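# Carry tube rack through self-closing door to desk

## Task

Take the tube rack off the counter, bring it through the door that swings shut by itself, and set it on the desk standing upright with each tube seated all the way down in a hole. At the end the door must be closed, the robots must have released the rack and backed away, and no robot may have fallen or be left leaning. The rack and tubes must never touch the floor. Either robot or both may be used.

## Robot and tools

Robots: r1 and r2 are identical Hello Robot Stretch 3 units. Each has a two-wheel differential base with a passive omni wheel at the rear, a lift that slides up and down a mast, and one telescoping arm pointing out of the robot's RIGHT side. The base cannot move sideways, so to shift the gripper forward or back you drive the base. The base measures 0.33 m long by 0.34 m wide and spins about a point between the drive wheels, 0.05 m behind its front edge. With the arm pulled in and the wrist folded, a spin sweeps a 0.28 m radius; an unfolded level wrist reaches past that.

Frames: the base frame sits on the floor between the drive wheels, x forward, y left, z up. hand_pose is reported in it, located where the closed fingertips meet; with all wrist joints at zero its x axis points up, y back along the arm toward the mast, z to the rear. The odometry frame is the base frame at the start. Each robot reports only in its own frames, so relative positions between robots come from images, lidar_m, wrist_depth_mm and head_depth_mm.

execute_actions: arguments "actions" (a list holding one action, or empty to just read state and images) and optional "cameras" (list of camera names such as r1_head_camera, r1_nav_camera, r1_wrist_camera, r2_head_camera, r2_nav_camera, r2_wrist_camera, or "all"; omitted/null means all, [] means none). The action is an object keyed "r1" and/or "r2"; each robot gets its own entry with optional "base", "joints", "contact_limits". All listed motions begin at once.
- base: exactly one key. translate_m is a relative drive from the current spot in metres, -1 to 1, positive forward. rotate_rad is a relative spin in radians, -3.2 to 3.2, positive counter-clockwise seen from above.
- joints: absolute targets by name. lift_m 0 to 1.1 (arm height); arm_m 0 to 0.52 (extension); wrist_yaw_rad -1.345 to 4.42 (0 along the arm, positive toward the front, 3.0 folded over the base); wrist_pitch_rad -1.57 to 0.451 (0 level, negative tips down); wrist_roll_rad -2.911 to 2.911; gripper_m -0.089 to 0.179 (bigger is wider; actual tip gap is 0.007 m less when almost shut, 0.025 m less when wide, zero below 0.007); head_pan_rad -3.953 to 1.73 (0 forward, positive left, -1.57 along the arm); head_tilt_rad -1.53 to 0.419 (negative down). Completion tolerances: ±0.004 for lift_m, arm_m, gripper_m; ±0.02 for yaw, roll, head; ±0.05 for pitch.
- contact_limits: only arm_m, a motor_effort percentage 1 to 100 at which the arm motion halts (contact_stop). Smaller is softer; too small halts immediately. It also caps holding force until the next action.
Anything left out of an action may keep pushing toward an earlier target unnoticed. Unknown keys or out-of-range values reject the whole call. No action runs over 15 s. If a result reports a stop, later calls in that same reply are skipped.

wait(seconds 0 to 10): issues nothing new and returns state and images. zoom_image(camera, region [x0,y0,x1,y1] pixels, origin top-left, max 504x504) enlarges part of a camera's latest full image. Image sizes: head 896x504, nav 672x504 (fisheye), wrist 644x364. finished_scene(scene): ends the scene after the last command is held; irreversible, and the goal must be met and stable.

Result lines: base_status and joint_status tell how each motion ended: done (for the base, wheels turned the full amount even if slipping), off_target (resting short and maybe still pushing), contact_stop, time_out, torque_fault (the last three drop the target; arm or lift after contact_stop goes slack until recommanded, so loads can sink). on_its_own covers uncommanded parts; its "held at" is the held target, not the position. base_odometry counts wheel turns; heading -3.142 to 3.142, positive left. turned_by_wheels and turned_by_imu give rotation since the last result. base_tilt in degrees, forward/right positive, with up to about 4 degrees fixed bias. motor_effort is percent of max, positive toward larger joint values, peak in brackets; readings are biased and noisy. Positive wheel effort pushes forward. lidar_m: 12 sectors of 30 degrees, first straight ahead then counter-clockwise (4th left, 7th back, 10th right), plane 0.17 m high, range 0.15 to 12 m, "-" for nothing; misses glass, thin legs and table tops; own parts may block sectors 5, 6, 9, 10. wrist_depth_mm (45 to 1000) and head_depth_mm (280 to 4000, sideways image) are 7x7 grids of median depth.

Speed: the base moves up to 0.30 m/s and 1.9 rad/s only with lift_m under 0.30, arm_m under 0.03 and wrist_yaw_rad over 2.54; otherwise 0.10 m/s and 0.63 rad/s.

Gripper: to grasp, command below the object width (lower squeezes harder; a stall guard may weaken grip). To let go, open at least 0.02 beyond where the tips made contact. Neither reading nor status confirms a hold.

Cautions: fold or unfold the wrist only with lift_m 0.32 to 0.95, pitch -0.4, roll near 0; once folded, lift may go down to 0.25. With yaw below -0.4 keep pitch at -0.5 or lower. Robots must never press against each other; after base contact, even millimetres more is a hard press, and no state line reports it. Two robots carrying together can drift up to 2.5 cm per metre apart, which strains the load and may tip a robot. Arm pushes above about 0.45 m gripper height, repeated pushes after a contact stop, driving while gripping something fixed, and snagging furniture (worst reversing) can tip a robot; then reverse in small steps, free the gripper, and drop lift to about 0.2. Wrist and base have no contact stop; sustained strain can trigger a 10 s wrist torque_fault. Avoid drops, slips, slams and hard pushes. Loose objects may occasionally get a brief nudge.

Each tool is called as name(argument=value, ...) on one line, values as JSON.

## Session

execute_actions(actions=[])

Scene clock: 0.00 s.
r1.base_odometry: x=+0.000 y=+0.000 heading=+0.000 (m, m, rad; r1's odometry frame)
r1.turned_by_wheels: +0.000 (rad since the last result)
r1.turned_by_imu: +0.000 (rad since the last result)
r1.base_tilt: forward=-0.6 right=-1.1 (deg)
r1.lidar_m: 0.78 0.84 0.72 0.71 0.77 1.16 1.83 2.00 2.45 1.43 0.99 0.79
r1.head_depth_mm: 689 693 696 698 703 705 709 / 699 704 710 713 716 721 722 / 714 716 721 724 727 732 737 / 726 730 733 739 743 747 751 / 739 744 749 752 757 761 765 / 756 759 762 766 769 773 778 / 771 772 778 781 788 790 795
r1.base_status: not commanded
r1.joint_positions: lift_m=+0.409 arm_m=+0.003 wrist_yaw_rad=+2.933 wrist_pitch_rad=-0.340 wrist_roll_rad=+0.002 gripper_m=+0.037 head_pan_rad=+0.020 head_tilt_rad=-0.006
r1.joint_status: not commanded
r1.motor_effort: left_wheel=+0 right_wheel=+1 lift_m=+28 arm_m=+0 wrist_yaw_rad=+0 wrist_pitch_rad=+5 wrist_roll_rad=+0 gripper_m=+0 head_pan_rad=+0 head_tilt_rad=+1 (%)
r1.hand_pose: x=+0.0272 y=+0.0808 z=+0.4400 quat_wxyz=(+0.192, +0.706, +0.046, +0.680) (m; r1's base frame)
r1.wrist_depth_mm: - 636 668 690 725 742 743 / - 700 709 747 769 811 771 / 707 734 763 792 815 870 787 / 751 830 827 833 892 942 791 / 833 - 892 865 910 859 790 / 740 - - 717 726 733 734 / 608 610 591 596 598 606 597
r2.base_odometry: x=+0.000 y=+0.000 heading=+0.000 (m, m, rad; r2's odometry frame)
r2.turned_by_wheels: +0.000 (rad since the last result)
r2.turned_by_imu: +0.000 (rad since the last result)
r2.base_tilt: forward=+1.1 right=+2.3 (deg)
r2.lidar_m: 0.78 0.72 0.73 0.92 1.56 2.32 2.05 1.89 1.36 0.89 0.81 0.82
r2.head_depth_mm: 1122 1144 1166 1184 1205 970 847 / 1011 1025 1029 1044 1064 1078 1076 / 913 924 935 944 958 971 983 / 830 842 851 865 871 883 886 / 765 771 781 785 798 807 814 / 707 715 720 730 736 743 752 / 658 664 671 678 684 688 695
r2.base_status: not commanded
r2.joint_positions: lift_m=+0.453 arm_m=+0.003 wrist_yaw_rad=+2.830 wrist_pitch_rad=-0.533 wrist_roll_rad=+0.006 gripper_m=+0.037 head_pan_rad=+0.008 head_tilt_rad=-0.012
r2.joint_status: not commanded
r2.motor_effort: left_wheel=-1 right_wheel=+0 lift_m=+33 arm_m=+0 wrist_yaw_rad=+1 wrist_pitch_rad=+4 wrist_roll_rad=+0 gripper_m=+0 head_pan_rad=+0 head_tilt_rad=+3 (%)
r2.hand_pose: x=+0.0428 y=+0.0506 z=+0.4411 quat_wxyz=(+0.291, +0.705, +0.077, +0.643) (m; r2's base frame)
r2.wrist_depth_mm: - - - 884 717 616 535 / - - - 958 789 661 574 / - - - - 865 725 611 / 1000 - 962 946 896 781 671 / 811 - 782 788 795 770 690 / 689 662 698 665 668 655 639 / 595 588 - 602 561 574 571
pictures: r1_head_camera (sideways: a quarter turn clockwise sets it upright), r1_nav_camera (sideways: a quarter turn counterclockwise sets it upright), r1_wrist_camera, r2_head_camera (sideways: a quarter turn clockwise sets it upright), r2_nav_camera (sideways: a quarter turn counterclockwise sets it upright), r2_wrist_camera
Images, in order (width x height): r1_head_camera 896x504, r1_nav_camera 672x504, r1_wrist_camera 644x364, r2_head_camera 896x504, r2_nav_camera 672x504, r2_wrist_camera 644x364.

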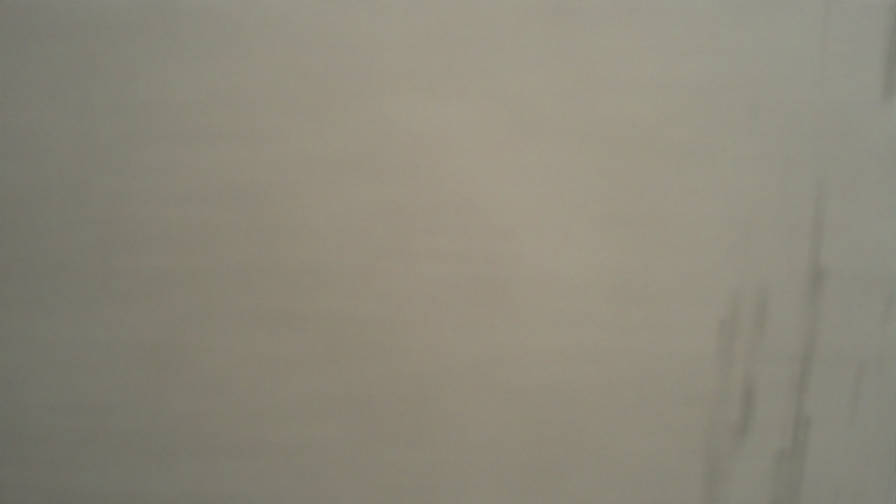

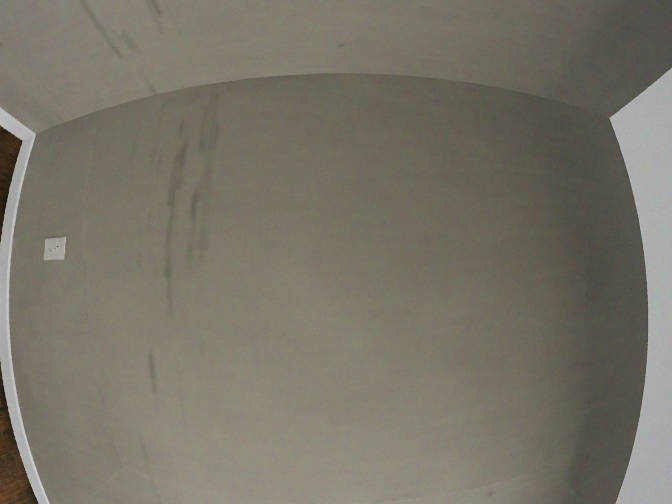

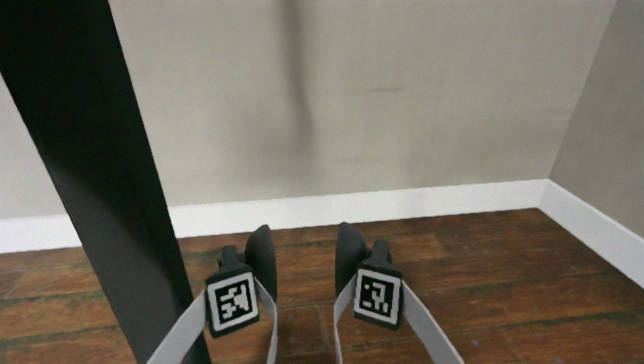

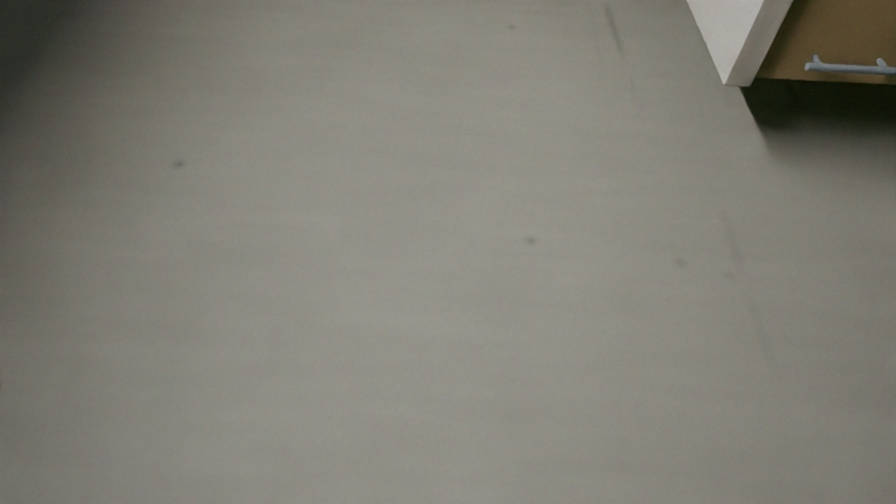

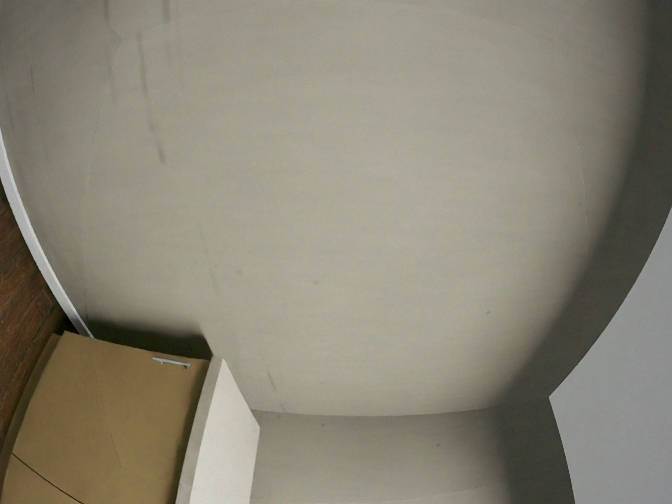

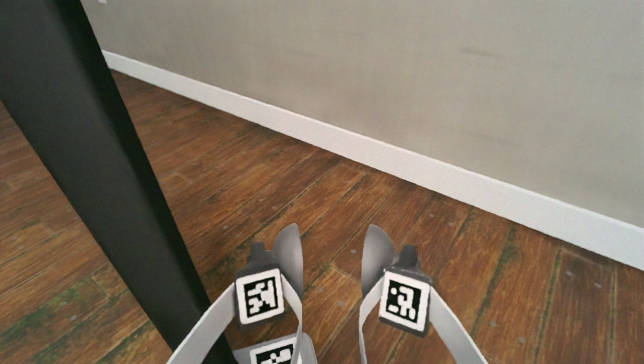

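Both robots face walls. Let me look around with the heads.

execute_actions(actions=[{"r1": {"joints": {"head_pan_rad": 1.6, "head_tilt_rad": -0.4}}, "r2": {"joints": {"head_pan_rad": -1.0, "head_tilt_rad": -0.4}}}], cameras=["r1_head_camera", "r1_nav_camera", "r2_head_camera", "r2_nav_camera"])

execute_actions(actions=[{"r1": {"joints": {"head_pan_rad": -3.1, "head_tilt_rad": -0.4}}, "r2": {"joints": {"head_pan_rad": -3.1, "head_tilt_rad": -0.4}}}], cameras=["r1_head_camera", "r1_nav_camera", "r2_head_camera", "r2_nav_camera"])

Scene clock: 6.90 s.
r1.base_odometry: x=+0.000 y=+0.000 heading=+0.000 (m, m, rad; r1's odometry frame)
r1.turned_by_wheels: +0.000 (rad since the last result)
r1.turned_by_imu: +0.001 (rad since the last result)
r1.base_tilt: forward=-0.7 right=-1.1 (deg)
r1.lidar_m: 0.78 0.84 0.71 0.70 0.77 1.16 1.83 2.01 2.45 1.42 0.99 0.79
r1.head_depth_mm: 539 578 623 681 736 821 909 / 555 595 638 688 741 840 932 / 563 606 654 710 761 863 963 / 574 618 665 721 778 884 988 / 583 629 678 739 796 907 1020 / 593 640 692 756 812 929 1049 / 603 652 707 774 831 947 1066
r1.base_status: not commanded
r1.joint_positions: lift_m=+0.409 arm_m=+0.003 wrist_yaw_rad=+2.933 wrist_pitch_rad=-0.340 wrist_roll_rad=+0.002 gripper_m=+0.037 head_pan_rad=+1.593 head_tilt_rad=-0.395
r1.joint_status: all done
r1.motor_effort: left_wheel=+0(0) right_wheel=+0(1) lift_m=+28(28) arm_m=-1(0) wrist_yaw_rad=+1(0) wrist_pitch_rad=+5(5) wrist_roll_rad=+0(0) gripper_m=+1(0) head_pan_rad=+4(53) head_tilt_rad=-2(26) (%)
r1.hand_pose: x=+0.0272 y=+0.0808 z=+0.4400 quat_wxyz=(+0.192, +0.706, +0.046, +0.680) (m; r1's base frame)
r1.wrist_depth_mm: - 650 672 663 692 741 759 / - 687 714 732 760 773 786 / 685 772 741 777 829 836 832 / 769 814 822 898 893 932 803 / 800 - 847 895 873 887 800 / 736 - - 725 722 711 727 / 611 608 623 603 613 615 612
r2.base_odometry: x=+0.000 y=+0.000 heading=+0.000 (m, m, rad; r2's odometry frame)
r2.turned_by_wheels: +0.000 (rad since the last result)
r2.turned_by_imu: +0.001 (rad since the last result)
r2.base_tilt: forward=+1.0 right=+2.3 (deg)
r2.lidar_m: 0.78 0.72 0.73 0.92 1.56 2.32 2.05 1.90 1.37 0.89 0.81 0.82
r2.head_depth_mm: 1227 1316 1434 1042 956 1058 1248 / 1221 1316 1417 1027 936 1046 1178 / 1213 1298 1415 1013 924 1034 1162 / 1205 1287 1392 990 910 1018 1138 / 1195 1284 1370 985 905 1003 1123 / 1186 1275 1355 971 888 986 1104 / 1183 1257 1355 961 881 972 1086
r2.base_status: not commanded
r2.joint_positions: lift_m=+0.453 arm_m=+0.003 wrist_yaw_rad=+2.830 wrist_pitch_rad=-0.533 wrist_roll_rad=+0.006 gripper_m=+0.037 head_pan_rad=-0.993 head_tilt_rad=-0.395
r2.joint_status: all done
r2.motor_effort: left_wheel=-1(1) right_wheel=+0(0) lift_m=+33(33) arm_m=+0(0) wrist_yaw_rad=+0(0) wrist_pitch_rad=+4(4) wrist_roll_rad=+0(0) gripper_m=+0(0) head_pan_rad=-5(58) head_tilt_rad=-3(38) (%)
r2.hand_pose: x=+0.0428 y=+0.0506 z=+0.4411 quat_wxyz=(+0.291, +0.705, +0.077, +0.643) (m; r2's base frame)
r2.wrist_depth_mm: - - - 871 725 611 538 / - - - 966 795 664 577 / - - - - 872 722 613 / 983 - 949 971 895 766 664 / 813 - 785 785 802 780 697 / 686 674 695 662 652 653 650 / 601 588 - 598 556 576 562
pictures: r1_head_camera (sideways: a quarter turn clockwise sets it upright), r1_nav_camera (sideways: a quarter turn counterclockwise sets it upright), r2_head_camera (sideways: a quarter turn clockwise sets it upright), r2_nav_camera (sideways: a quarter turn counterclockwise sets it upright)
Images, in order (width x height): r1_head_camera 896x504, r1_nav_camera 672x504, r2_head_camera 896x504, r2_nav_camera 672x504.

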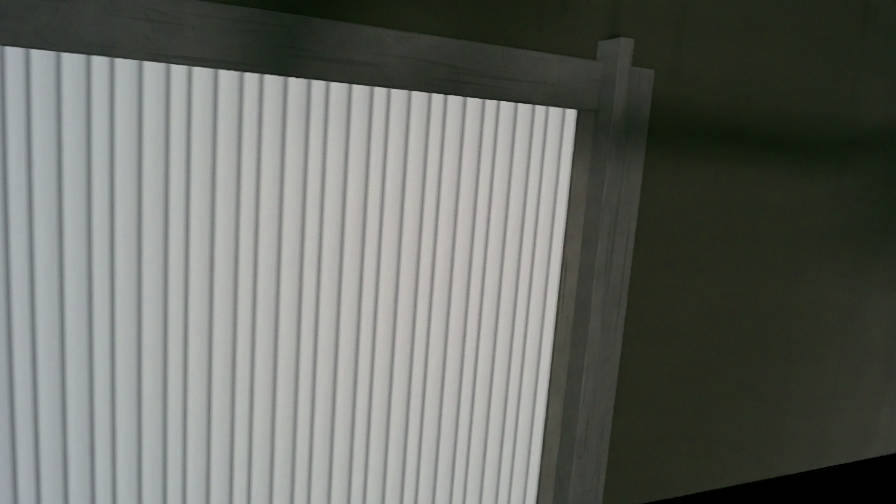

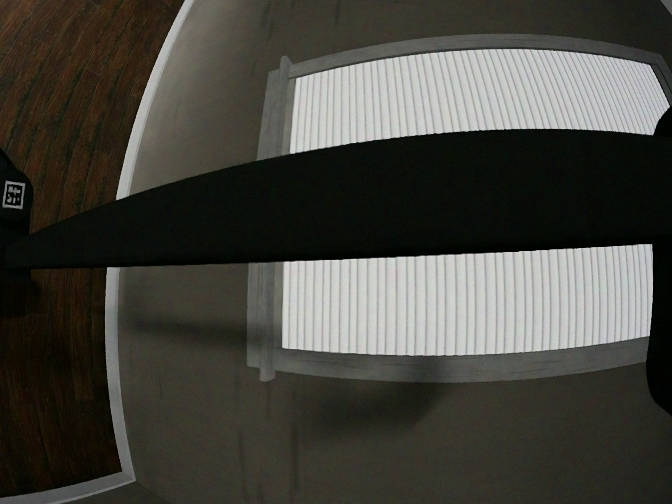

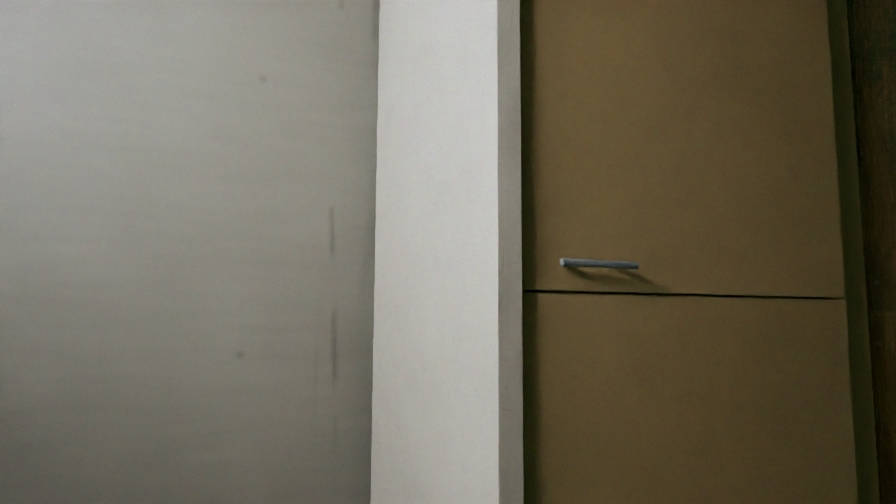

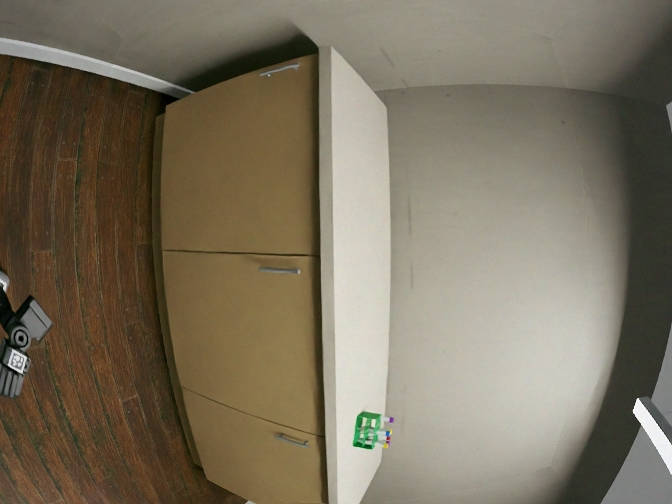

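Scene clock: 9.43 s.
r1.base_odometry: x=+0.000 y=+0.000 heading=+0.000 (m, m, rad; r1's odometry frame)
r1.turned_by_wheels: +0.000 (rad since the last result)
r1.turned_by_imu: +0.000 (rad since the last result)
r1.base_tilt: forward=-0.7 right=-1.1 (deg)
r1.lidar_m: 0.78 0.85 0.71 0.71 0.77 1.16 1.84 2.00 2.44 1.43 0.99 0.79
r1.head_depth_mm: 1493 1595 1711 1843 1974 1685 1357 / 1507 1622 1736 1886 2002 1685 1359 / 1550 1657 1790 1946 2070 1682 1358 / 1578 1696 1822 1985 2085 1668 1359 / 1612 1733 1860 2038 2131 1670 1363 / 1646 1763 1920 2093 2177 1676 1359 / 1671 1808 1936 2142 2178 1675 1356
r1.base_status: not commanded
r1.joint_positions: lift_m=+0.409 arm_m=+0.003 wrist_yaw_rad=+2.933 wrist_pitch_rad=-0.340 wrist_roll_rad=+0.002 gripper_m=+0.037 head_pan_rad=-3.093 head_tilt_rad=-0.395
r1.joint_status: all done
r1.motor_effort: left_wheel=+0(0) right_wheel=+1(1) lift_m=+28(28) arm_m=-1(1) wrist_yaw_rad=+0(0) wrist_pitch_rad=+4(4) wrist_roll_rad=+0(0) gripper_m=+0(0) head_pan_rad=-5(54) head_tilt_rad=-2(3) (%)
r1.hand_pose: x=+0.0272 y=+0.0808 z=+0.4400 quat_wxyz=(+0.192, +0.706, +0.046, +0.680) (m; r1's base frame)
r1.wrist_depth_mm: - 626 671 685 695 745 763 / - 700 727 728 757 815 816 / 723 720 770 777 807 864 802 / 762 786 818 839 917 944 812 / 807 - 863 855 872 879 801 / 735 - - 712 710 714 725 / 606 602 587 605 597 616 609
r2.base_odometry: x=+0.000 y=+0.000 heading=+0.000 (m, m, rad; r2's odometry frame)
r2.turned_by_wheels: +0.000 (rad since the last result)
r2.turned_by_imu: +0.000 (rad since the last result)
r2.base_tilt: forward=+1.0 right=+2.3 (deg)
r2.lidar_m: 0.78 0.72 0.73 0.92 1.56 2.32 2.05 1.89 1.37 0.89 0.81 0.82
r2.head_depth_mm: 2322 2454 2601 2678 2268 1677 1351 / 2188 2417 2642 2852 2220 1685 1339 / 2053 2211 2411 2670 2227 1666 1336 / 1904 2040 2242 2444 2178 1645 1327 / 1772 1910 2069 2251 2168 1638 1318 / 1680 1799 1939 2088 2151 1632 1311 / 1582 1665 1807 1929 2028 1619 1308
r2.base_status: not commanded
r2.joint_positions: lift_m=+0.453 arm_m=+0.003 wrist_yaw_rad=+2.830 wrist_pitch_rad=-0.533 wrist_roll_rad=+0.006 gripper_m=+0.037 head_pan_rad=-3.093 head_tilt_rad=-0.395
r2.joint_status: all done
r2.motor_effort: left_wheel=-1(1) right_wheel=+0(0) lift_m=+33(33) arm_m=+0(0) wrist_yaw_rad=-1(1) wrist_pitch_rad=+4(4) wrist_roll_rad=+0(0) gripper_m=+0(1) head_pan_rad=-5(57) head_tilt_rad=-4(4) (%)
r2.hand_pose: x=+0.0428 y=+0.0506 z=+0.4411 quat_wxyz=(+0.291, +0.705, +0.077, +0.643) (m; r2's base frame)
r2.wrist_depth_mm: - - - 884 726 624 537 / - - - 981 789 666 577 / - - - - 874 718 619 / 987 993 967 982 901 784 661 / 821 - 802 793 802 778 689 / 691 668 697 672 662 659 647 / 592 595 - 604 569 575 569
pictures: r1_head_camera (sideways: a quarter turn clockwise sets it upright), r1_nav_camera (sideways: a quarter turn counterclockwise sets it upright), r2_head_camera (sideways: a quarter turn clockwise sets it upright), r2_nav_camera (sideways: a quarter turn counterclockwise sets it upright)
Images, in order (width x height): r1_head_camera 896x504, r1_nav_camera 672x504, r2_head_camera 896x504, r2_nav_camera 672x504.

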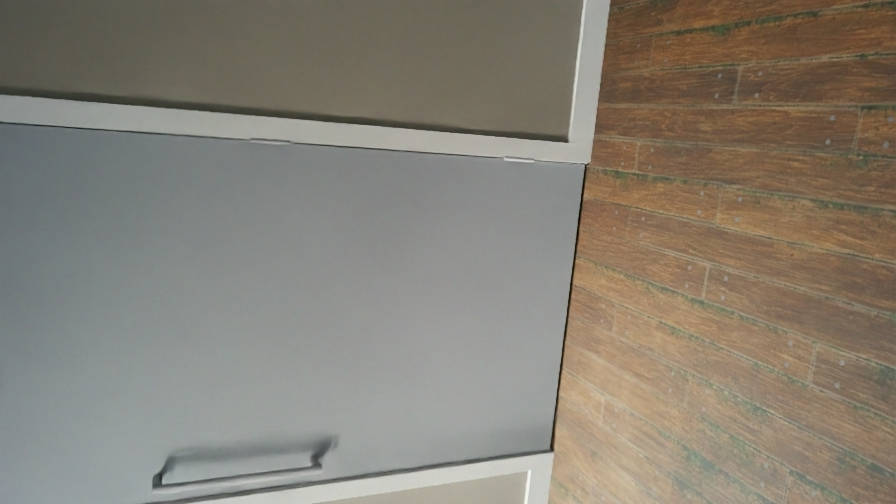

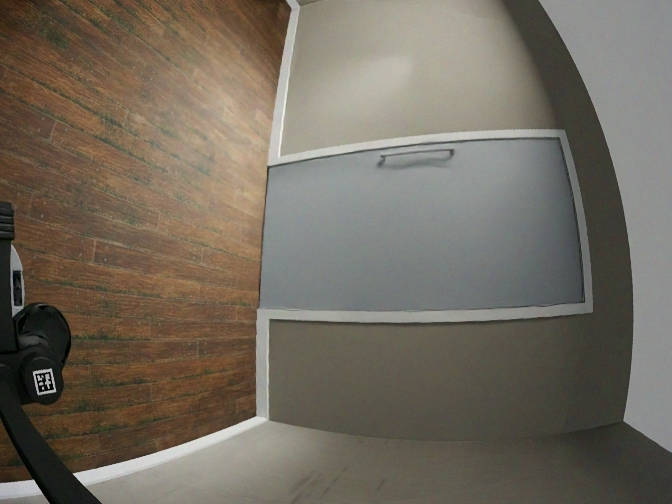

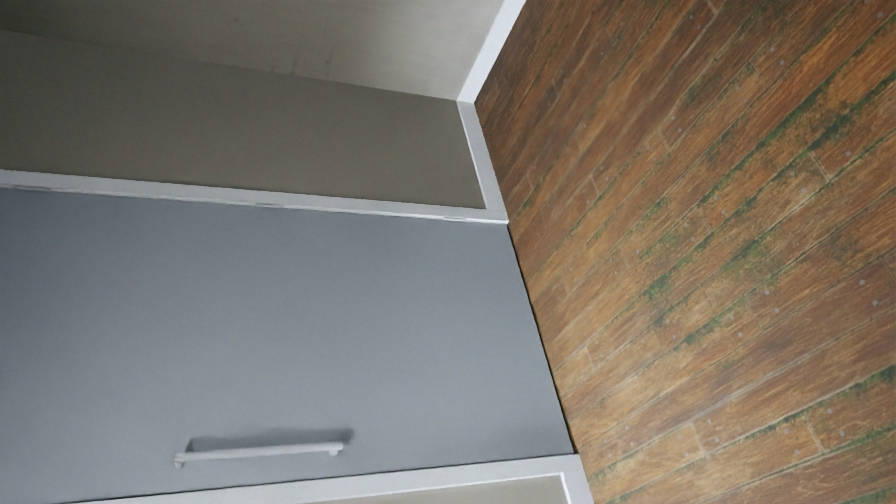

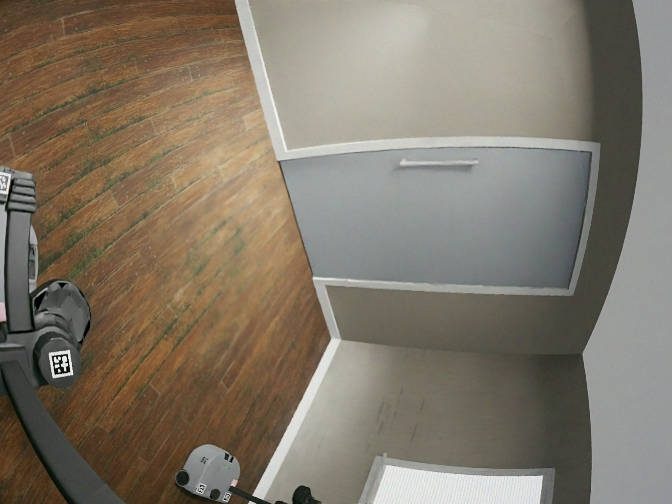

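execute_actions(actions=[{"r1": {"base": {"rotate_rad": -2.63}, "joints": {"lift_m": 0.25, "head_pan_rad": 0.0, "head_tilt_rad": -0.2}}, "r2": {"joints": {"head_pan_rad": -1.55, "head_tilt_rad": -0.3}}}], cameras=["r1_head_camera", "r2_head_camera", "r2_nav_camera"])

Scene clock: 133.03 s.
r1.base_odometry: x=+0.000 y=+0.000 heading=-2.630 (m, m, rad; r1's odometry frame)
r1.turned_by_wheels: -2.630 (rad since the last result)
r1.turned_by_imu: -2.603 (rad since the last result)
r1.base_tilt: forward=-0.6 right=-1.0 (deg)
r1.lidar_m: 1.99 2.45 1.43 1.00 0.79 0.78 0.84 0.72 0.71 0.76 1.15 1.83
r1.head_depth_mm: 1652 1702 1773 1815 1904 1927 1609 / 1752 1810 1891 1968 2032 2042 1611 / 1866 1941 2022 2095 2199 2095 1605 / 2016 2089 2196 2286 2388 2093 1604 / 2187 2296 2386 2505 2583 2091 1584 / 2379 2499 2636 2756 2822 2071 1588 / 2591 2727 2925 3097 3007 2077 1590
r1.base_status: done
r1.joint_positions: lift_m=+0.250 arm_m=+0.003 wrist_yaw_rad=+2.933 wrist_pitch_rad=-0.340 wrist_roll_rad=+0.002 gripper_m=+0.037 head_pan_rad=-0.007 head_tilt_rad=-0.210
r1.joint_status: all done
r1.motor_effort: left_wheel=+3(13) right_wheel=-2(9) lift_m=+18(23) arm_m=-1(1) wrist_yaw_rad=+1(1) wrist_pitch_rad=+5(5) wrist_roll_rad=+0(0) gripper_m=+0(1) head_pan_rad=+4(52) head_tilt_rad=+4(20) (%)
r1.hand_pose: x=+0.0272 y=+0.0807 z=+0.2809 quat_wxyz=(+0.192, +0.706, +0.046, +0.680) (m; r1's base frame)
r1.wrist_depth_mm: - 890 - - - - - / - 936 - - - - - / - 995 - - - - - / 670 831 796 797 806 811 798 / 648 - 666 613 627 637 625 / 516 - - 501 508 513 510 / 444 - - 420 430 428 429
r2.base_odometry: x=+0.000 y=+0.000 heading=+0.000 (m, m, rad; r2's odometry frame)
r2.turned_by_wheels: +0.000 (rad since the last result)
r2.turned_by_imu: +0.001 (rad since the last result)
r2.base_tilt: forward=+1.0 right=+2.2 (deg)
r2.lidar_m: 0.78 0.72 0.73 0.92 1.56 2.33 2.05 1.89 1.37 0.89 0.81 0.82
r2.head_depth_mm: 1897 2000 2074 2118 2197 1856 1446 / 1785 1929 2083 1385 1422 1645 1444 / 1640 1773 1895 1290 1260 1384 1435 / 1497 1623 1736 1204 1125 1232 1347 / 1413 1505 1596 1212 1021 1111 1222 / 1319 1386 1467 1217 927 1002 1085 / 1232 1314 1375 1199 858 919 984
r2.base_status: not commanded
r2.joint_positions: lift_m=+0.453 arm_m=+0.003 wrist_yaw_rad=+2.830 wrist_pitch_rad=-0.533 wrist_roll_rad=+0.006 gripper_m=+0.037 head_pan_rad=-1.557 head_tilt_rad=-0.310
r2.joint_status: all done
r2.motor_effort: left_wheel=-1(0) right_wheel=+0(0) lift_m=+33(33) arm_m=+0(0) wrist_yaw_rad=+1(1) wrist_pitch_rad=+4(4) wrist_roll_rad=+0(0) gripper_m=+0(0) head_pan_rad=+4(57) head_tilt_rad=+6(21) (%)
r2.hand_pose: x=+0.0428 y=+0.0506 z=+0.4411 quat_wxyz=(+0.291, +0.705, +0.077, +0.643) (m; r2's base frame)
r2.wrist_depth_mm: - - - 879 733 619 530 / - - - 974 799 660 570 / - - - - 847 726 612 / 976 999 965 943 902 769 661 / 806 - 795 786 797 774 700 / 691 664 700 670 658 649 653 / 590 585 - 605 562 577 561
pictures: r1_head_camera (sideways: a quarter turn clockwise sets it upright), r2_head_camera (sideways: a quarter turn clockwise sets it upright), r2_nav_camera (sideways: a quarter turn counterclockwise sets it upright)
Images, in order (width x height): r1_head_camera 896x504, r2_head_camera 896x504, r2_nav_camera 672x504.

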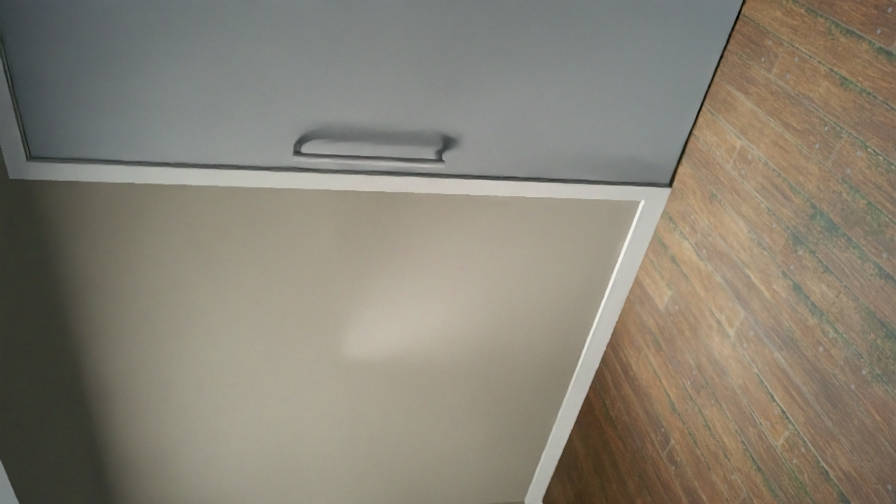

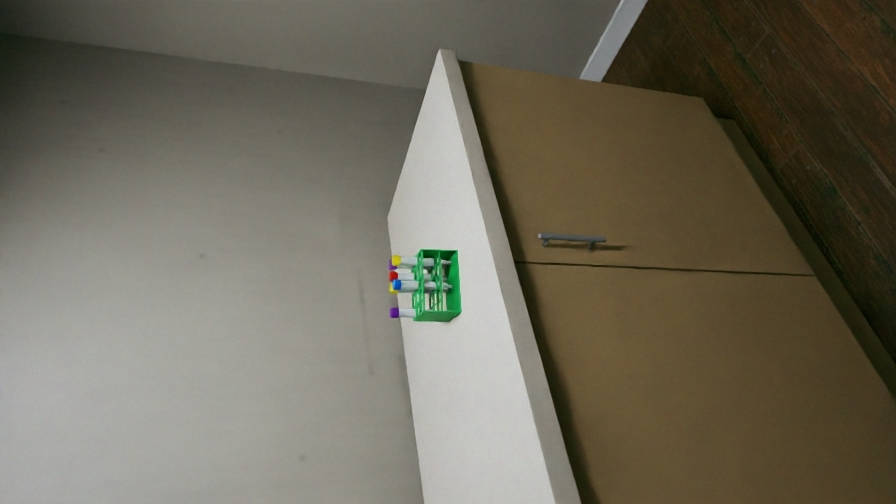

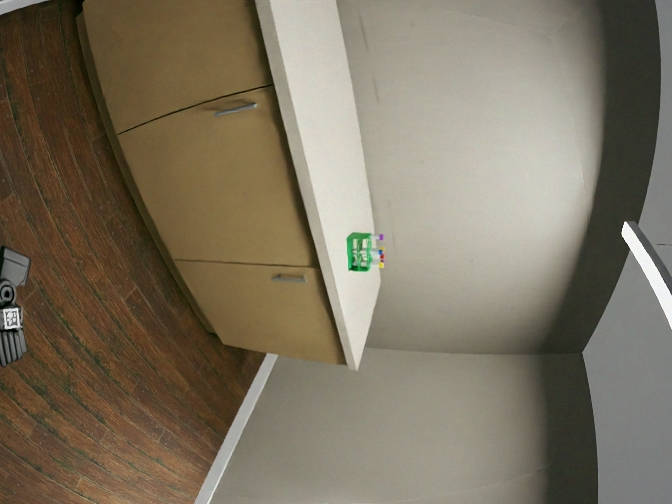

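execute_actions(actions=[{"r1": {"base": {"translate_m": 1.0}}, "r2": {"base": {"rotate_rad": 1.31}, "joints": {"lift_m": 0.27}}}], cameras=[])

execute_actions(actions=[{"r1": {"base": {"translate_m": 0.6}}, "r2": {"base": {"translate_m": -0.81}}}], cameras=["r1_head_camera", "r1_nav_camera"])

Scene clock: 154.27 s.
r1.base_odometry: x=-0.872 y=-0.490 heading=-2.630 (m, m, rad; r1's odometry frame)
r1.turned_by_wheels: +0.000 (rad since the last result)
r1.turned_by_imu: +0.007 (rad since the last result)
r1.base_tilt: forward=-0.6 right=-1.0 (deg)
r1.lidar_m: 1.13 1.71 1.83 1.16 1.60 1.58 1.67 1.32 1.31 1.33 1.06 1.04
r1.head_depth_mm: 923 956 975 1018 1059 1099 1143 / 974 1013 1051 1097 1136 1191 1234 / 1052 1096 1140 1189 1235 1291 1345 / 1135 1186 1234 1288 1346 1413 1451 / 1231 1286 1342 1411 1478 1566 1553 / 1343 1410 1472 1567 1645 1740 1594 / 1474 1552 1640 1734 1855 1912 1588
r1.base_status: done
r1.joint_positions: lift_m=+0.250 arm_m=+0.003 wrist_yaw_rad=+2.933 wrist_pitch_rad=-0.340 wrist_roll_rad=+0.002 gripper_m=+0.037 head_pan_rad=-0.007 head_tilt_rad=-0.210
r1.joint_status: not commanded
r1.motor_effort: left_wheel=+2(15) right_wheel=-2(5) lift_m=+19(19) arm_m=-1(1) wrist_yaw_rad=+0(0) wrist_pitch_rad=+5(5) wrist_roll_rad=+0(0) gripper_m=+1(0) head_pan_rad=+4(4) head_tilt_rad=+4(4) (%)
r1.hand_pose: x=+0.0272 y=+0.0807 z=+0.2809 quat_wxyz=(+0.192, +0.706, +0.046, +0.680) (m; r1's base frame)
r1.wrist_depth_mm: - - - - - - - / - - - - - - - / - - - - - - - / 795 790 815 829 837 816 807 / 647 - 667 620 628 633 620 / 523 - - 508 501 507 509 / 447 - - 427 436 429 429
r2.base_odometry: x=+0.000 y=+0.000 heading=+1.310 (m, m, rad; r2's odometry frame)
r2.turned_by_wheels: +1.310 (rad since the last result)
r2.turned_by_imu: +1.299 (rad since the last result)
r2.base_tilt: forward=+1.0 right=+2.3 (deg)
r2.lidar_m: 0.79 1.21 2.30 1.16 1.91 1.90 1.04 0.82 0.82 0.88 0.73 0.72
r2.head_depth_mm: 1282 1339 1389 1339 851 876 922 / 1267 1377 1461 1310 903 952 1009 / 1084 1165 1275 1334 974 1041 1113 / 947 1005 1085 1163 1223 1315 1325 / 837 898 947 1015 1098 1196 1287 / 756 798 845 894 955 1028 1102 / 686 717 760 802 847 898 960
r2.base_status: done
r2.joint_positions: lift_m=+0.270 arm_m=+0.003 wrist_yaw_rad=+2.830 wrist_pitch_rad=-0.534 wrist_roll_rad=+0.006 gripper_m=+0.037 head_pan_rad=-1.557 head_tilt_rad=-0.309
r2.joint_status: all done
r2.motor_effort: left_wheel=-3(9) right_wheel=+4(12) lift_m=+23(27) arm_m=+0(0) wrist_yaw_rad=-1(0) wrist_pitch_rad=+4(4) wrist_roll_rad=+0(0) gripper_m=-1(0) head_pan_rad=+4(4) head_tilt_rad=+6(6) (%)
r2.hand_pose: x=+0.0427 y=+0.0506 z=+0.2580 quat_wxyz=(+0.291, +0.705, +0.078, +0.643) (m; r2's base frame)
r2.wrist_depth_mm: - - - - - - - / - - - - - - - / - 836 834 824 801 794 778 / 659 669 648 645 644 632 617 / 542 - 539 533 542 521 518 / 480 - - 451 446 451 442 / - - - 393 381 393 386
pictures: none
No camera images: the call's "cameras" was empty. Leave "cameras" out to get every camera's image.

Scene clock: 158.73 s.
r1.base_odometry: x=-1.395 y=-0.784 heading=-2.630 (m, m, rad; r1's odometry frame)
r1.turned_by_wheels: +0.000 (rad since the last result)
r1.turned_by_imu: +0.004 (rad since the last result)
r1.base_tilt: forward=-0.6 right=-1.2 (deg)
r1.lidar_m: 0.61 0.92 1.49 1.19 2.08 2.06 2.13 1.69 1.51 0.72 0.57 0.57
r1.head_depth_mm: 484 500 518 536 555 563 585 / 517 535 555 576 599 623 649 / 553 577 598 623 649 678 708 / 597 623 648 676 709 744 784 / 648 677 708 745 780 824 874 / 708 742 779 821 868 918 984 / 780 822 867 918 978 1045 1126
r1.base_status: done
r1.joint_positions: lift_m=+0.250 arm_m=+0.003 wrist_yaw_rad=+2.933 wrist_pitch_rad=-0.340 wrist_roll_rad=+0.002 gripper_m=+0.037 head_pan_rad=-0.007 head_tilt_rad=-0.210
r1.joint_status: not commanded
r1.motor_effort: left_wheel=+2(14) right_wheel=-2(7) lift_m=+19(19) arm_m=-1(1) wrist_yaw_rad=+0(0) wrist_pitch_rad=+5(5) wrist_roll_rad=+0(0) gripper_m=+0(0) head_pan_rad=+4(3) head_tilt_rad=+4(4) (%)
r1.hand_pose: x=+0.0272 y=+0.0807 z=+0.2809 quat_wxyz=(+0.192, +0.706, +0.046, +0.680) (m; r1's base frame)
r1.wrist_depth_mm: - - - - - - - / - - - - - - - / - - - - - - - / 834 831 824 793 785 792 806 / 626 - 652 628 628 640 641 / 520 - - 504 505 511 517 / 446 - - 433 429 433 428
r2.base_odometry: x=-0.209 y=-0.783 heading=+1.310 (m, m, rad; r2's odometry frame)
r2.turned_by_wheels: +0.000 (rad since the last result)
r2.turned_by_imu: -0.004 (rad since the last result)
r2.base_tilt: forward=+1.0 right=+2.2 (deg)
r2.lidar_m: 1.47 2.27 2.79 1.18 1.27 1.26 0.43 0.34 0.33 0.36 0.54 1.36
r2.head_depth_mm: 834 865 907 947 800 571 444 / 888 930 971 1024 791 567 442 / 959 1008 1054 1094 781 563 438 / 1037 1092 1153 1176 774 558 459 / 1125 1195 1260 1254 766 554 528 / 1228 1304 1409 1219 756 570 611 / 1309 1376 1446 1201 750 619 713
r2.base_status: done
r2.joint_positions: lift_m=+0.270 arm_m=+0.003 wrist_yaw_rad=+2.830 wrist_pitch_rad=-0.534 wrist_roll_rad=+0.006 gripper_m=+0.037 head_pan_rad=-1.557 head_tilt_rad=-0.309
r2.joint_status: not commanded
r2.motor_effort: left_wheel=-3(12) right_wheel=+4(8) lift_m=+23(23) arm_m=+0(0) wrist_yaw_rad=+1(0) wrist_pitch_rad=+4(4) wrist_roll_rad=+0(0) gripper_m=+0(0) head_pan_rad=+4(4) head_tilt_rad=+5(6) (%)
r2.hand_pose: x=+0.0427 y=+0.0506 z=+0.2580 quat_wxyz=(+0.291, +0.704, +0.078, +0.643) (m; r2's base frame)
r2.wrist_depth_mm: - - - - - - - / - - - - - - - / - 834 832 834 805 800 792 / 658 684 657 640 637 631 627 / 541 - 542 535 533 514 513 / 481 - - 451 450 445 437 / - - - 395 382 389 386
pictures: r1_head_camera (sideways: a quarter turn clockwise sets it upright), r1_nav_camera (sideways: a quarter turn counterclockwise sets it upright)
Images, in order (width x height): r1_head_camera 896x504, r1_nav_camera 672x504.

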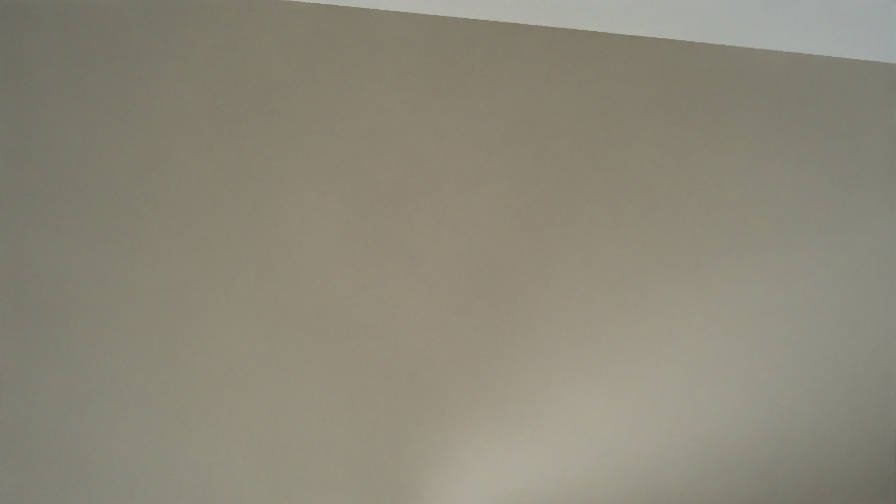

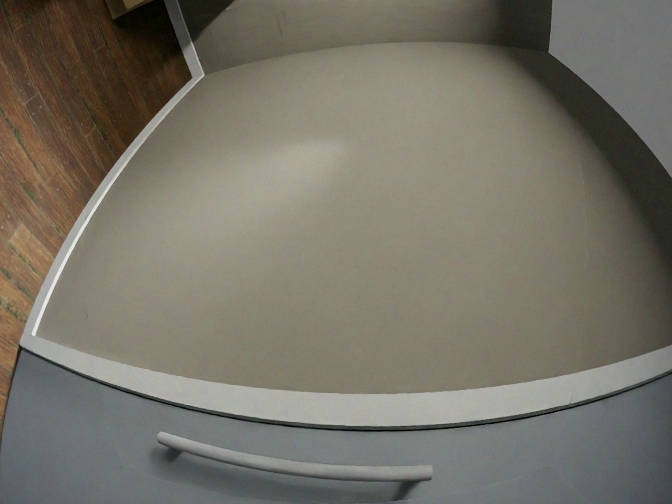

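execute_actions(actions=[{"r1": {"base": {"rotate_rad": -0.68}, "joints": {"lift_m": 0.6, "head_tilt_rad": -0.5}}, "r2": {"base": {"rotate_rad": -0.66}, "joints": {"lift_m": 0.6, "head_pan_rad": -1.8, "head_tilt_rad": -0.6}}}], cameras=["r1_nav_camera", "r2_head_camera", "r2_nav_camera"])

Scene clock: 177.73 s.
r1.base_odometry: x=-1.395 y=-0.784 heading=+2.974 (m, m, rad; r1's odometry frame)
r1.turned_by_wheels: -0.680 (rad since the last result)
r1.turned_by_imu: -0.672 (rad since the last result)
r1.base_tilt: forward=-0.6 right=-1.1 (deg)
r1.lidar_m: 0.57 0.57 0.78 1.49 1.52 2.01 2.06 2.12 1.74 1.67 0.83 0.59
r1.head_depth_mm: 444 485 534 594 670 766 895 / 443 485 533 593 668 764 895 / 442 484 532 593 667 763 893 / 442 483 531 591 665 762 889 / 432 436 508 564 641 761 887 / 436 482 530 589 650 736 861 / 434 473 514 577 654 755 881
r1.base_status: done
r1.joint_positions: lift_m=+0.600 arm_m=+0.003 wrist_yaw_rad=+2.933 wrist_pitch_rad=-0.340 wrist_roll_rad=+0.002 gripper_m=+0.037 head_pan_rad=-0.007 head_tilt_rad=-0.494
r1.joint_status: all done
r1.motor_effort: left_wheel=+3(12) right_wheel=-2(8) lift_m=+36(36) arm_m=-1(1) wrist_yaw_rad=+0(0) wrist_pitch_rad=+5(5) wrist_roll_rad=+0(0) gripper_m=+0(0) head_pan_rad=+3(4) head_tilt_rad=-2(23) (%)
r1.hand_pose: x=+0.0272 y=+0.0807 z=+0.6301 quat_wxyz=(+0.192, +0.706, +0.046, +0.680) (m; r1's base frame)
r1.wrist_depth_mm: - - - - 963 665 491 / - - - - - 685 502 / - - - - - 702 518 / - - - - - 715 526 / 991 - - - - 736 536 / 984 - - 965 963 754 548 / 820 832 784 821 807 783 539
r2.base_odometry: x=-0.209 y=-0.783 heading=+0.650 (m, m, rad; r2's odometry frame)
r2.turned_by_wheels: -0.660 (rad since the last result)
r2.turned_by_imu: -0.652 (rad since the last result)
r2.base_tilt: forward=+1.0 right=+2.3 (deg)
r2.lidar_m: 1.19 1.40 1.93 2.79 1.78 1.31 1.26 0.48 0.35 0.33 0.34 0.46
r2.head_depth_mm: 849 952 1019 695 528 605 804 / 825 929 999 690 525 570 745 / 810 905 969 683 522 541 694 / 794 882 938 622 519 514 652 / 776 862 924 547 514 456 604 / 759 843 898 585 510 445 579 / 745 825 885 658 507 435 547
r2.base_status: done
r2.joint_positions: lift_m=+0.600 arm_m=+0.003 wrist_yaw_rad=+2.830 wrist_pitch_rad=-0.534 wrist_roll_rad=+0.006 gripper_m=+0.037 head_pan_rad=-1.793 head_tilt_rad=-0.593
r2.joint_status: all done
r2.motor_effort: left_wheel=+3(9) right_wheel=-4(12) lift_m=+43(45) arm_m=+0(0) wrist_yaw_rad=+1(1) wrist_pitch_rad=+4(4) wrist_roll_rad=+0(0) gripper_m=+0(1) head_pan_rad=-5(29) head_tilt_rad=-5(31) (%)
r2.hand_pose: x=+0.0427 y=+0.0505 z=+0.5872 quat_wxyz=(+0.291, +0.704, +0.078, +0.643) (m; r2's base frame)
r2.wrist_depth_mm: - - - - - - - / - - - - - - - / - - - - - - - / - - - - - - - / - - - - 994 980 975 / 854 831 899 845 827 831 808 / 739 742 734 754 711 712 719
pictures: r1_nav_camera (sideways: a quarter turn counterclockwise sets it upright), r2_head_camera (sideways: a quarter turn clockwise sets it upright), r2_nav_camera (sideways: a quarter turn counterclockwise sets it upright)
Images, in order (width x height): r1_nav_camera 672x504, r2_head_camera 896x504, r2_nav_camera 672x504.

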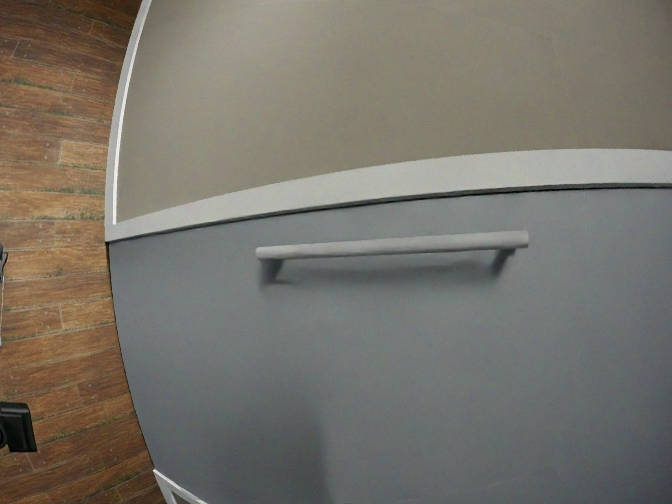

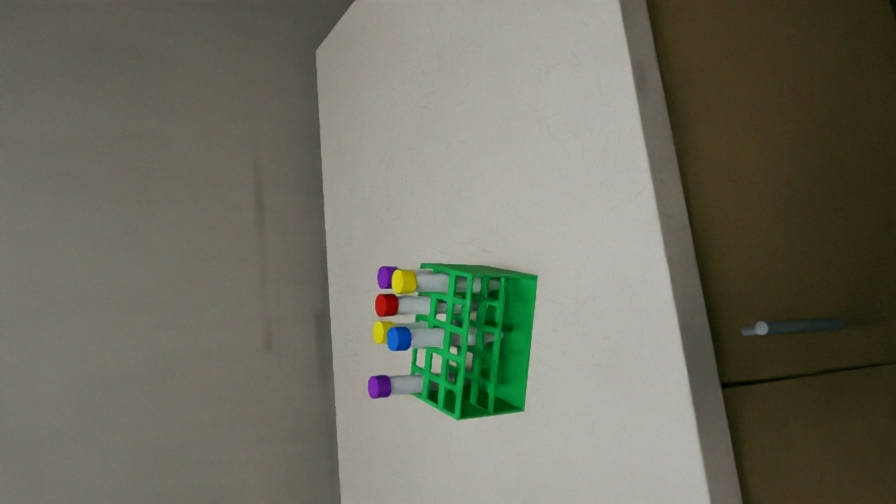

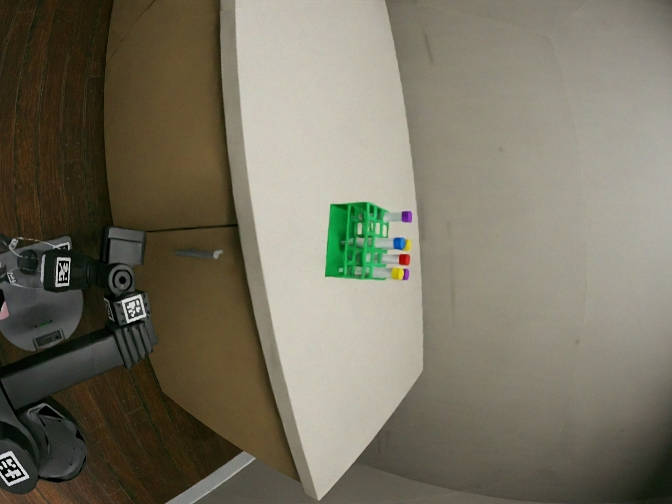

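execute_actions(actions=[{"r1": {"joints": {"wrist_pitch_rad": -0.4, "wrist_yaw_rad": 1.57}}, "r2": {"joints": {"wrist_pitch_rad": -0.4, "wrist_yaw_rad": 1.57}}}], cameras=[])

execute_actions(actions=[{"r1": {"joints": {"wrist_pitch_rad": 0.0, "lift_m": 0.9, "gripper_m": 0.1}}, "r2": {"joints": {"wrist_pitch_rad": 0.0, "lift_m": 1.05}}}], cameras=["r1_nav_camera", "r2_nav_camera"])

Scene clock: 206.13 s.
r1.base_odometry: x=-1.395 y=-0.784 heading=+2.974 (m, m, rad; r1's odometry frame)
r1.turned_by_wheels: +0.000 (rad since the last result)
r1.turned_by_imu: +0.001 (rad since the last result)
r1.base_tilt: forward=-0.6 right=-1.0 (deg)
r1.lidar_m: 0.57 0.57 0.77 1.49 1.52 2.00 2.06 2.12 1.74 1.67 0.83 0.59
r1.head_depth_mm: 444 485 534 595 669 765 897 / 444 483 533 594 666 765 896 / 443 483 532 591 665 762 893 / 442 483 531 590 666 762 891 / 431 436 509 563 640 758 889 / 436 482 530 589 651 737 862 / 433 474 514 577 655 755 885
r1.base_status: not commanded
r1.joint_positions: lift_m=+0.600 arm_m=+0.003 wrist_yaw_rad=+1.573 wrist_pitch_rad=-0.411 wrist_roll_rad=+0.002 gripper_m=+0.037 head_pan_rad=-0.007 head_tilt_rad=-0.494
r1.joint_status: all done
r1.motor_effort: left_wheel=+3(3) right_wheel=-2(2) lift_m=+37(36) arm_m=-1(1) wrist_yaw_rad=-3(5) wrist_pitch_rad=+4(1) wrist_roll_rad=+0(0) gripper_m=+0(0) head_pan_rad=+3(4) head_tilt_rad=-3(4) (%)
r1.hand_pose: x=+0.2038 y=-0.1473 z=+0.6137 quat_wxyz=(+0.591, +0.592, -0.387, +0.387) (m; r1's base frame)
r1.wrist_depth_mm: 417 434 431 448 446 461 476 / 447 458 474 484 501 502 524 / 491 500 516 515 534 559 563 / 548 551 564 571 602 627 635 / 590 605 623 656 667 702 712 / 677 692 - 742 761 784 810 / 737 743 751 758 778 767 772
r2.base_odometry: x=-0.209 y=-0.783 heading=+0.650 (m, m, rad; r2's odometry frame)
r2.turned_by_wheels: +0.000 (rad since the last result)
r2.turned_by_imu: +0.001 (rad since the last result)
r2.base_tilt: forward=+1.0 right=+2.3 (deg)
r2.lidar_m: 1.19 1.41 1.93 2.79 1.79 1.31 1.26 0.48 0.35 0.33 0.34 0.46
r2.head_depth_mm: 847 953 1022 694 529 606 803 / 828 926 998 688 525 572 745 / 813 908 967 683 522 543 696 / 793 881 946 623 517 514 651 / 773 861 919 548 515 455 605 / 759 841 895 586 511 445 576 / 743 822 887 656 507 436 548
r2.base_status: not commanded
r2.joint_positions: lift_m=+0.600 arm_m=+0.003 wrist_yaw_rad=+1.572 wrist_pitch_rad=-0.419 wrist_roll_rad=+0.006 gripper_m=+0.037 head_pan_rad=-1.793 head_tilt_rad=-0.593
r2.joint_status: all done
r2.motor_effort: left_wheel=+3(3) right_wheel=-4(4) lift_m=+43(43) arm_m=+0(0) wrist_yaw_rad=-2(4) wrist_pitch_rad=+6(7) wrist_roll_rad=+0(0) gripper_m=+0(1) head_pan_rad=-4(5) head_tilt_rad=-5(5) (%)
r2.hand_pose: x=+0.2029 y=-0.1476 z=+0.6120 quat_wxyz=(+0.592, +0.594, -0.386, +0.383) (m; r2's base frame)
r2.wrist_depth_mm: - - - - 680 329 215 / - - - - 682 330 216 / - - - - 702 330 217 / - - - - 692 334 218 / - - - - 603 334 219 / 961 947 962 920 536 335 219 / 806 807 772 807 760 333 218
pictures: none
No camera images: the call's "cameras" was empty. Leave "cameras" out to get every camera's image.

Scene clock: 211.07 s.
r1.base_odometry: x=-1.395 y=-0.784 heading=+2.974 (m, m, rad; r1's odometry frame)
r1.turned_by_wheels: +0.000 (rad since the last result)
r1.turned_by_imu: +0.001 (rad since the last result)
r1.base_tilt: forward=-0.6 right=-0.9 (deg)
r1.lidar_m: 0.57 0.57 0.78 1.49 1.52 2.00 2.06 2.12 1.75 1.67 0.83 0.59
r1.head_depth_mm: 444 485 534 593 668 766 878 / 443 484 533 593 667 763 903 / 443 483 532 591 666 762 891 / 442 483 532 591 665 760 893 / 432 435 509 563 640 758 886 / 435 481 530 587 653 738 858 / 433 474 514 577 656 755 881
r1.base_status: not commanded
r1.joint_positions: lift_m=+0.900 arm_m=+0.003 wrist_yaw_rad=+1.573 wrist_pitch_rad=-0.023 wrist_roll_rad=+0.002 gripper_m=+0.100 head_pan_rad=-0.007 head_tilt_rad=-0.494
r1.joint_status: all done
r1.motor_effort: left_wheel=+3(3) right_wheel=-2(2) lift_m=+37(37) arm_m=-1(1) wrist_yaw_rad=-4(4) wrist_pitch_rad=+8(9) wrist_roll_rad=+0(0) gripper_m=+1(80) head_pan_rad=+3(4) head_tilt_rad=-3(2) (%)
r1.hand_pose: x=+0.2342 y=-0.1471 z=+1.0082 quat_wxyz=(+0.505, +0.507, -0.494, +0.494) (m; r1's base frame)
r1.wrist_depth_mm: 424 446 454 469 471 475 496 / 440 457 461 474 483 487 512 / 457 457 479 492 494 524 523 / 465 479 493 514 517 521 547 / 487 492 510 518 537 544 564 / 506 504 524 531 545 553 586 / 509 543 550 551 564 588 600
r2.base_odometry: x=-0.209 y=-0.783 heading=+0.650 (m, m, rad; r2's odometry frame)
r2.turned_by_wheels: +0.000 (rad since the last result)
r2.turned_by_imu: +0.001 (rad since the last result)
r2.base_tilt: forward=+1.0 right=+2.2 (deg)
r2.lidar_m: 1.19 1.41 1.93 2.79 1.78 1.31 1.26 0.48 0.35 0.33 0.34 0.46
r2.head_depth_mm: 849 - - - 521 606 803 / 829 - - - 510 571 744 / 811 - - - 506 553 696 / 794 877 - - - 555 651 / 777 860 - - - - 604 / 759 843 - - - - 578 / 741 822 883 659 542 - 571
r2.base_status: not commanded
r2.joint_positions: lift_m=+1.050 arm_m=+0.003 wrist_yaw_rad=+1.572 wrist_pitch_rad=-0.020 wrist_roll_rad=+0.006 gripper_m=+0.037 head_pan_rad=-1.793 head_tilt_rad=-0.593
r2.joint_status: all done
r2.motor_effort: left_wheel=+3(3) right_wheel=-4(4) lift_m=+43(45) arm_m=+0(0) wrist_yaw_rad=-3(2) wrist_pitch_rad=+7(8) wrist_roll_rad=+0(0) gripper_m=+0(0) head_pan_rad=-5(4) head_tilt_rad=-4(5) (%)
r2.hand_pose: x=+0.2343 y=-0.1475 z=+1.1590 quat_wxyz=(+0.504, +0.507, -0.496, +0.494) (m; r2's base frame)
r2.wrist_depth_mm: - - - - - - - / - - - - - - - / - - - - - - - / - - - - - - - / - - - - - - 938 / - - - - 728 663 679 / - - - - 787 500 496
pictures: r1_nav_camera (sideways: a quarter turn counterclockwise sets it upright), r2_nav_camera (sideways: a quarter turn counterclockwise sets it upright)
Images, in order (width x height): r1_nav_camera 672x504, r2_nav_camera 672x504.

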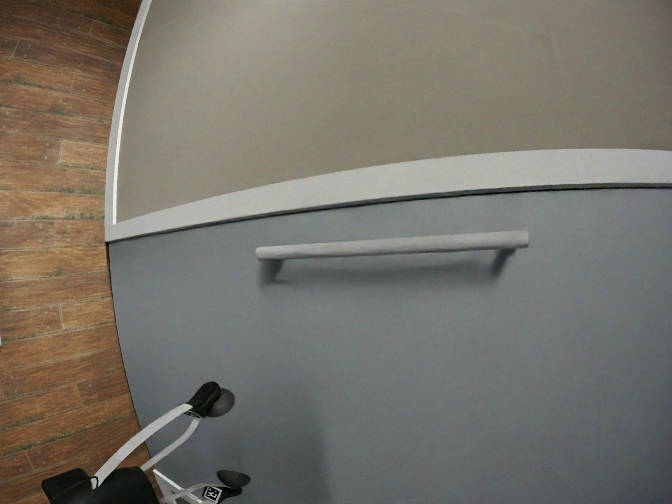

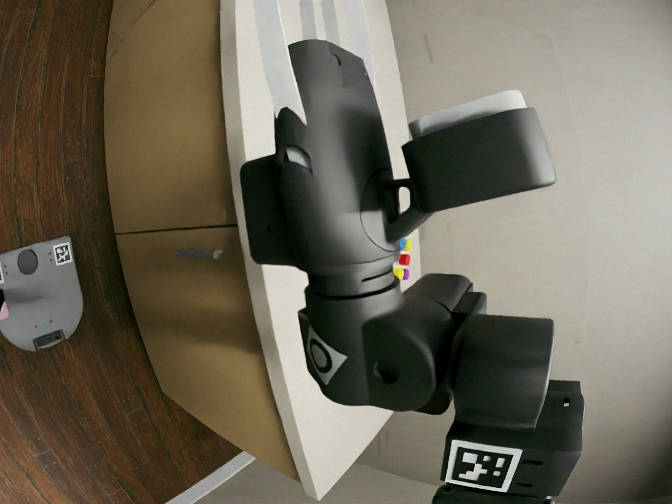

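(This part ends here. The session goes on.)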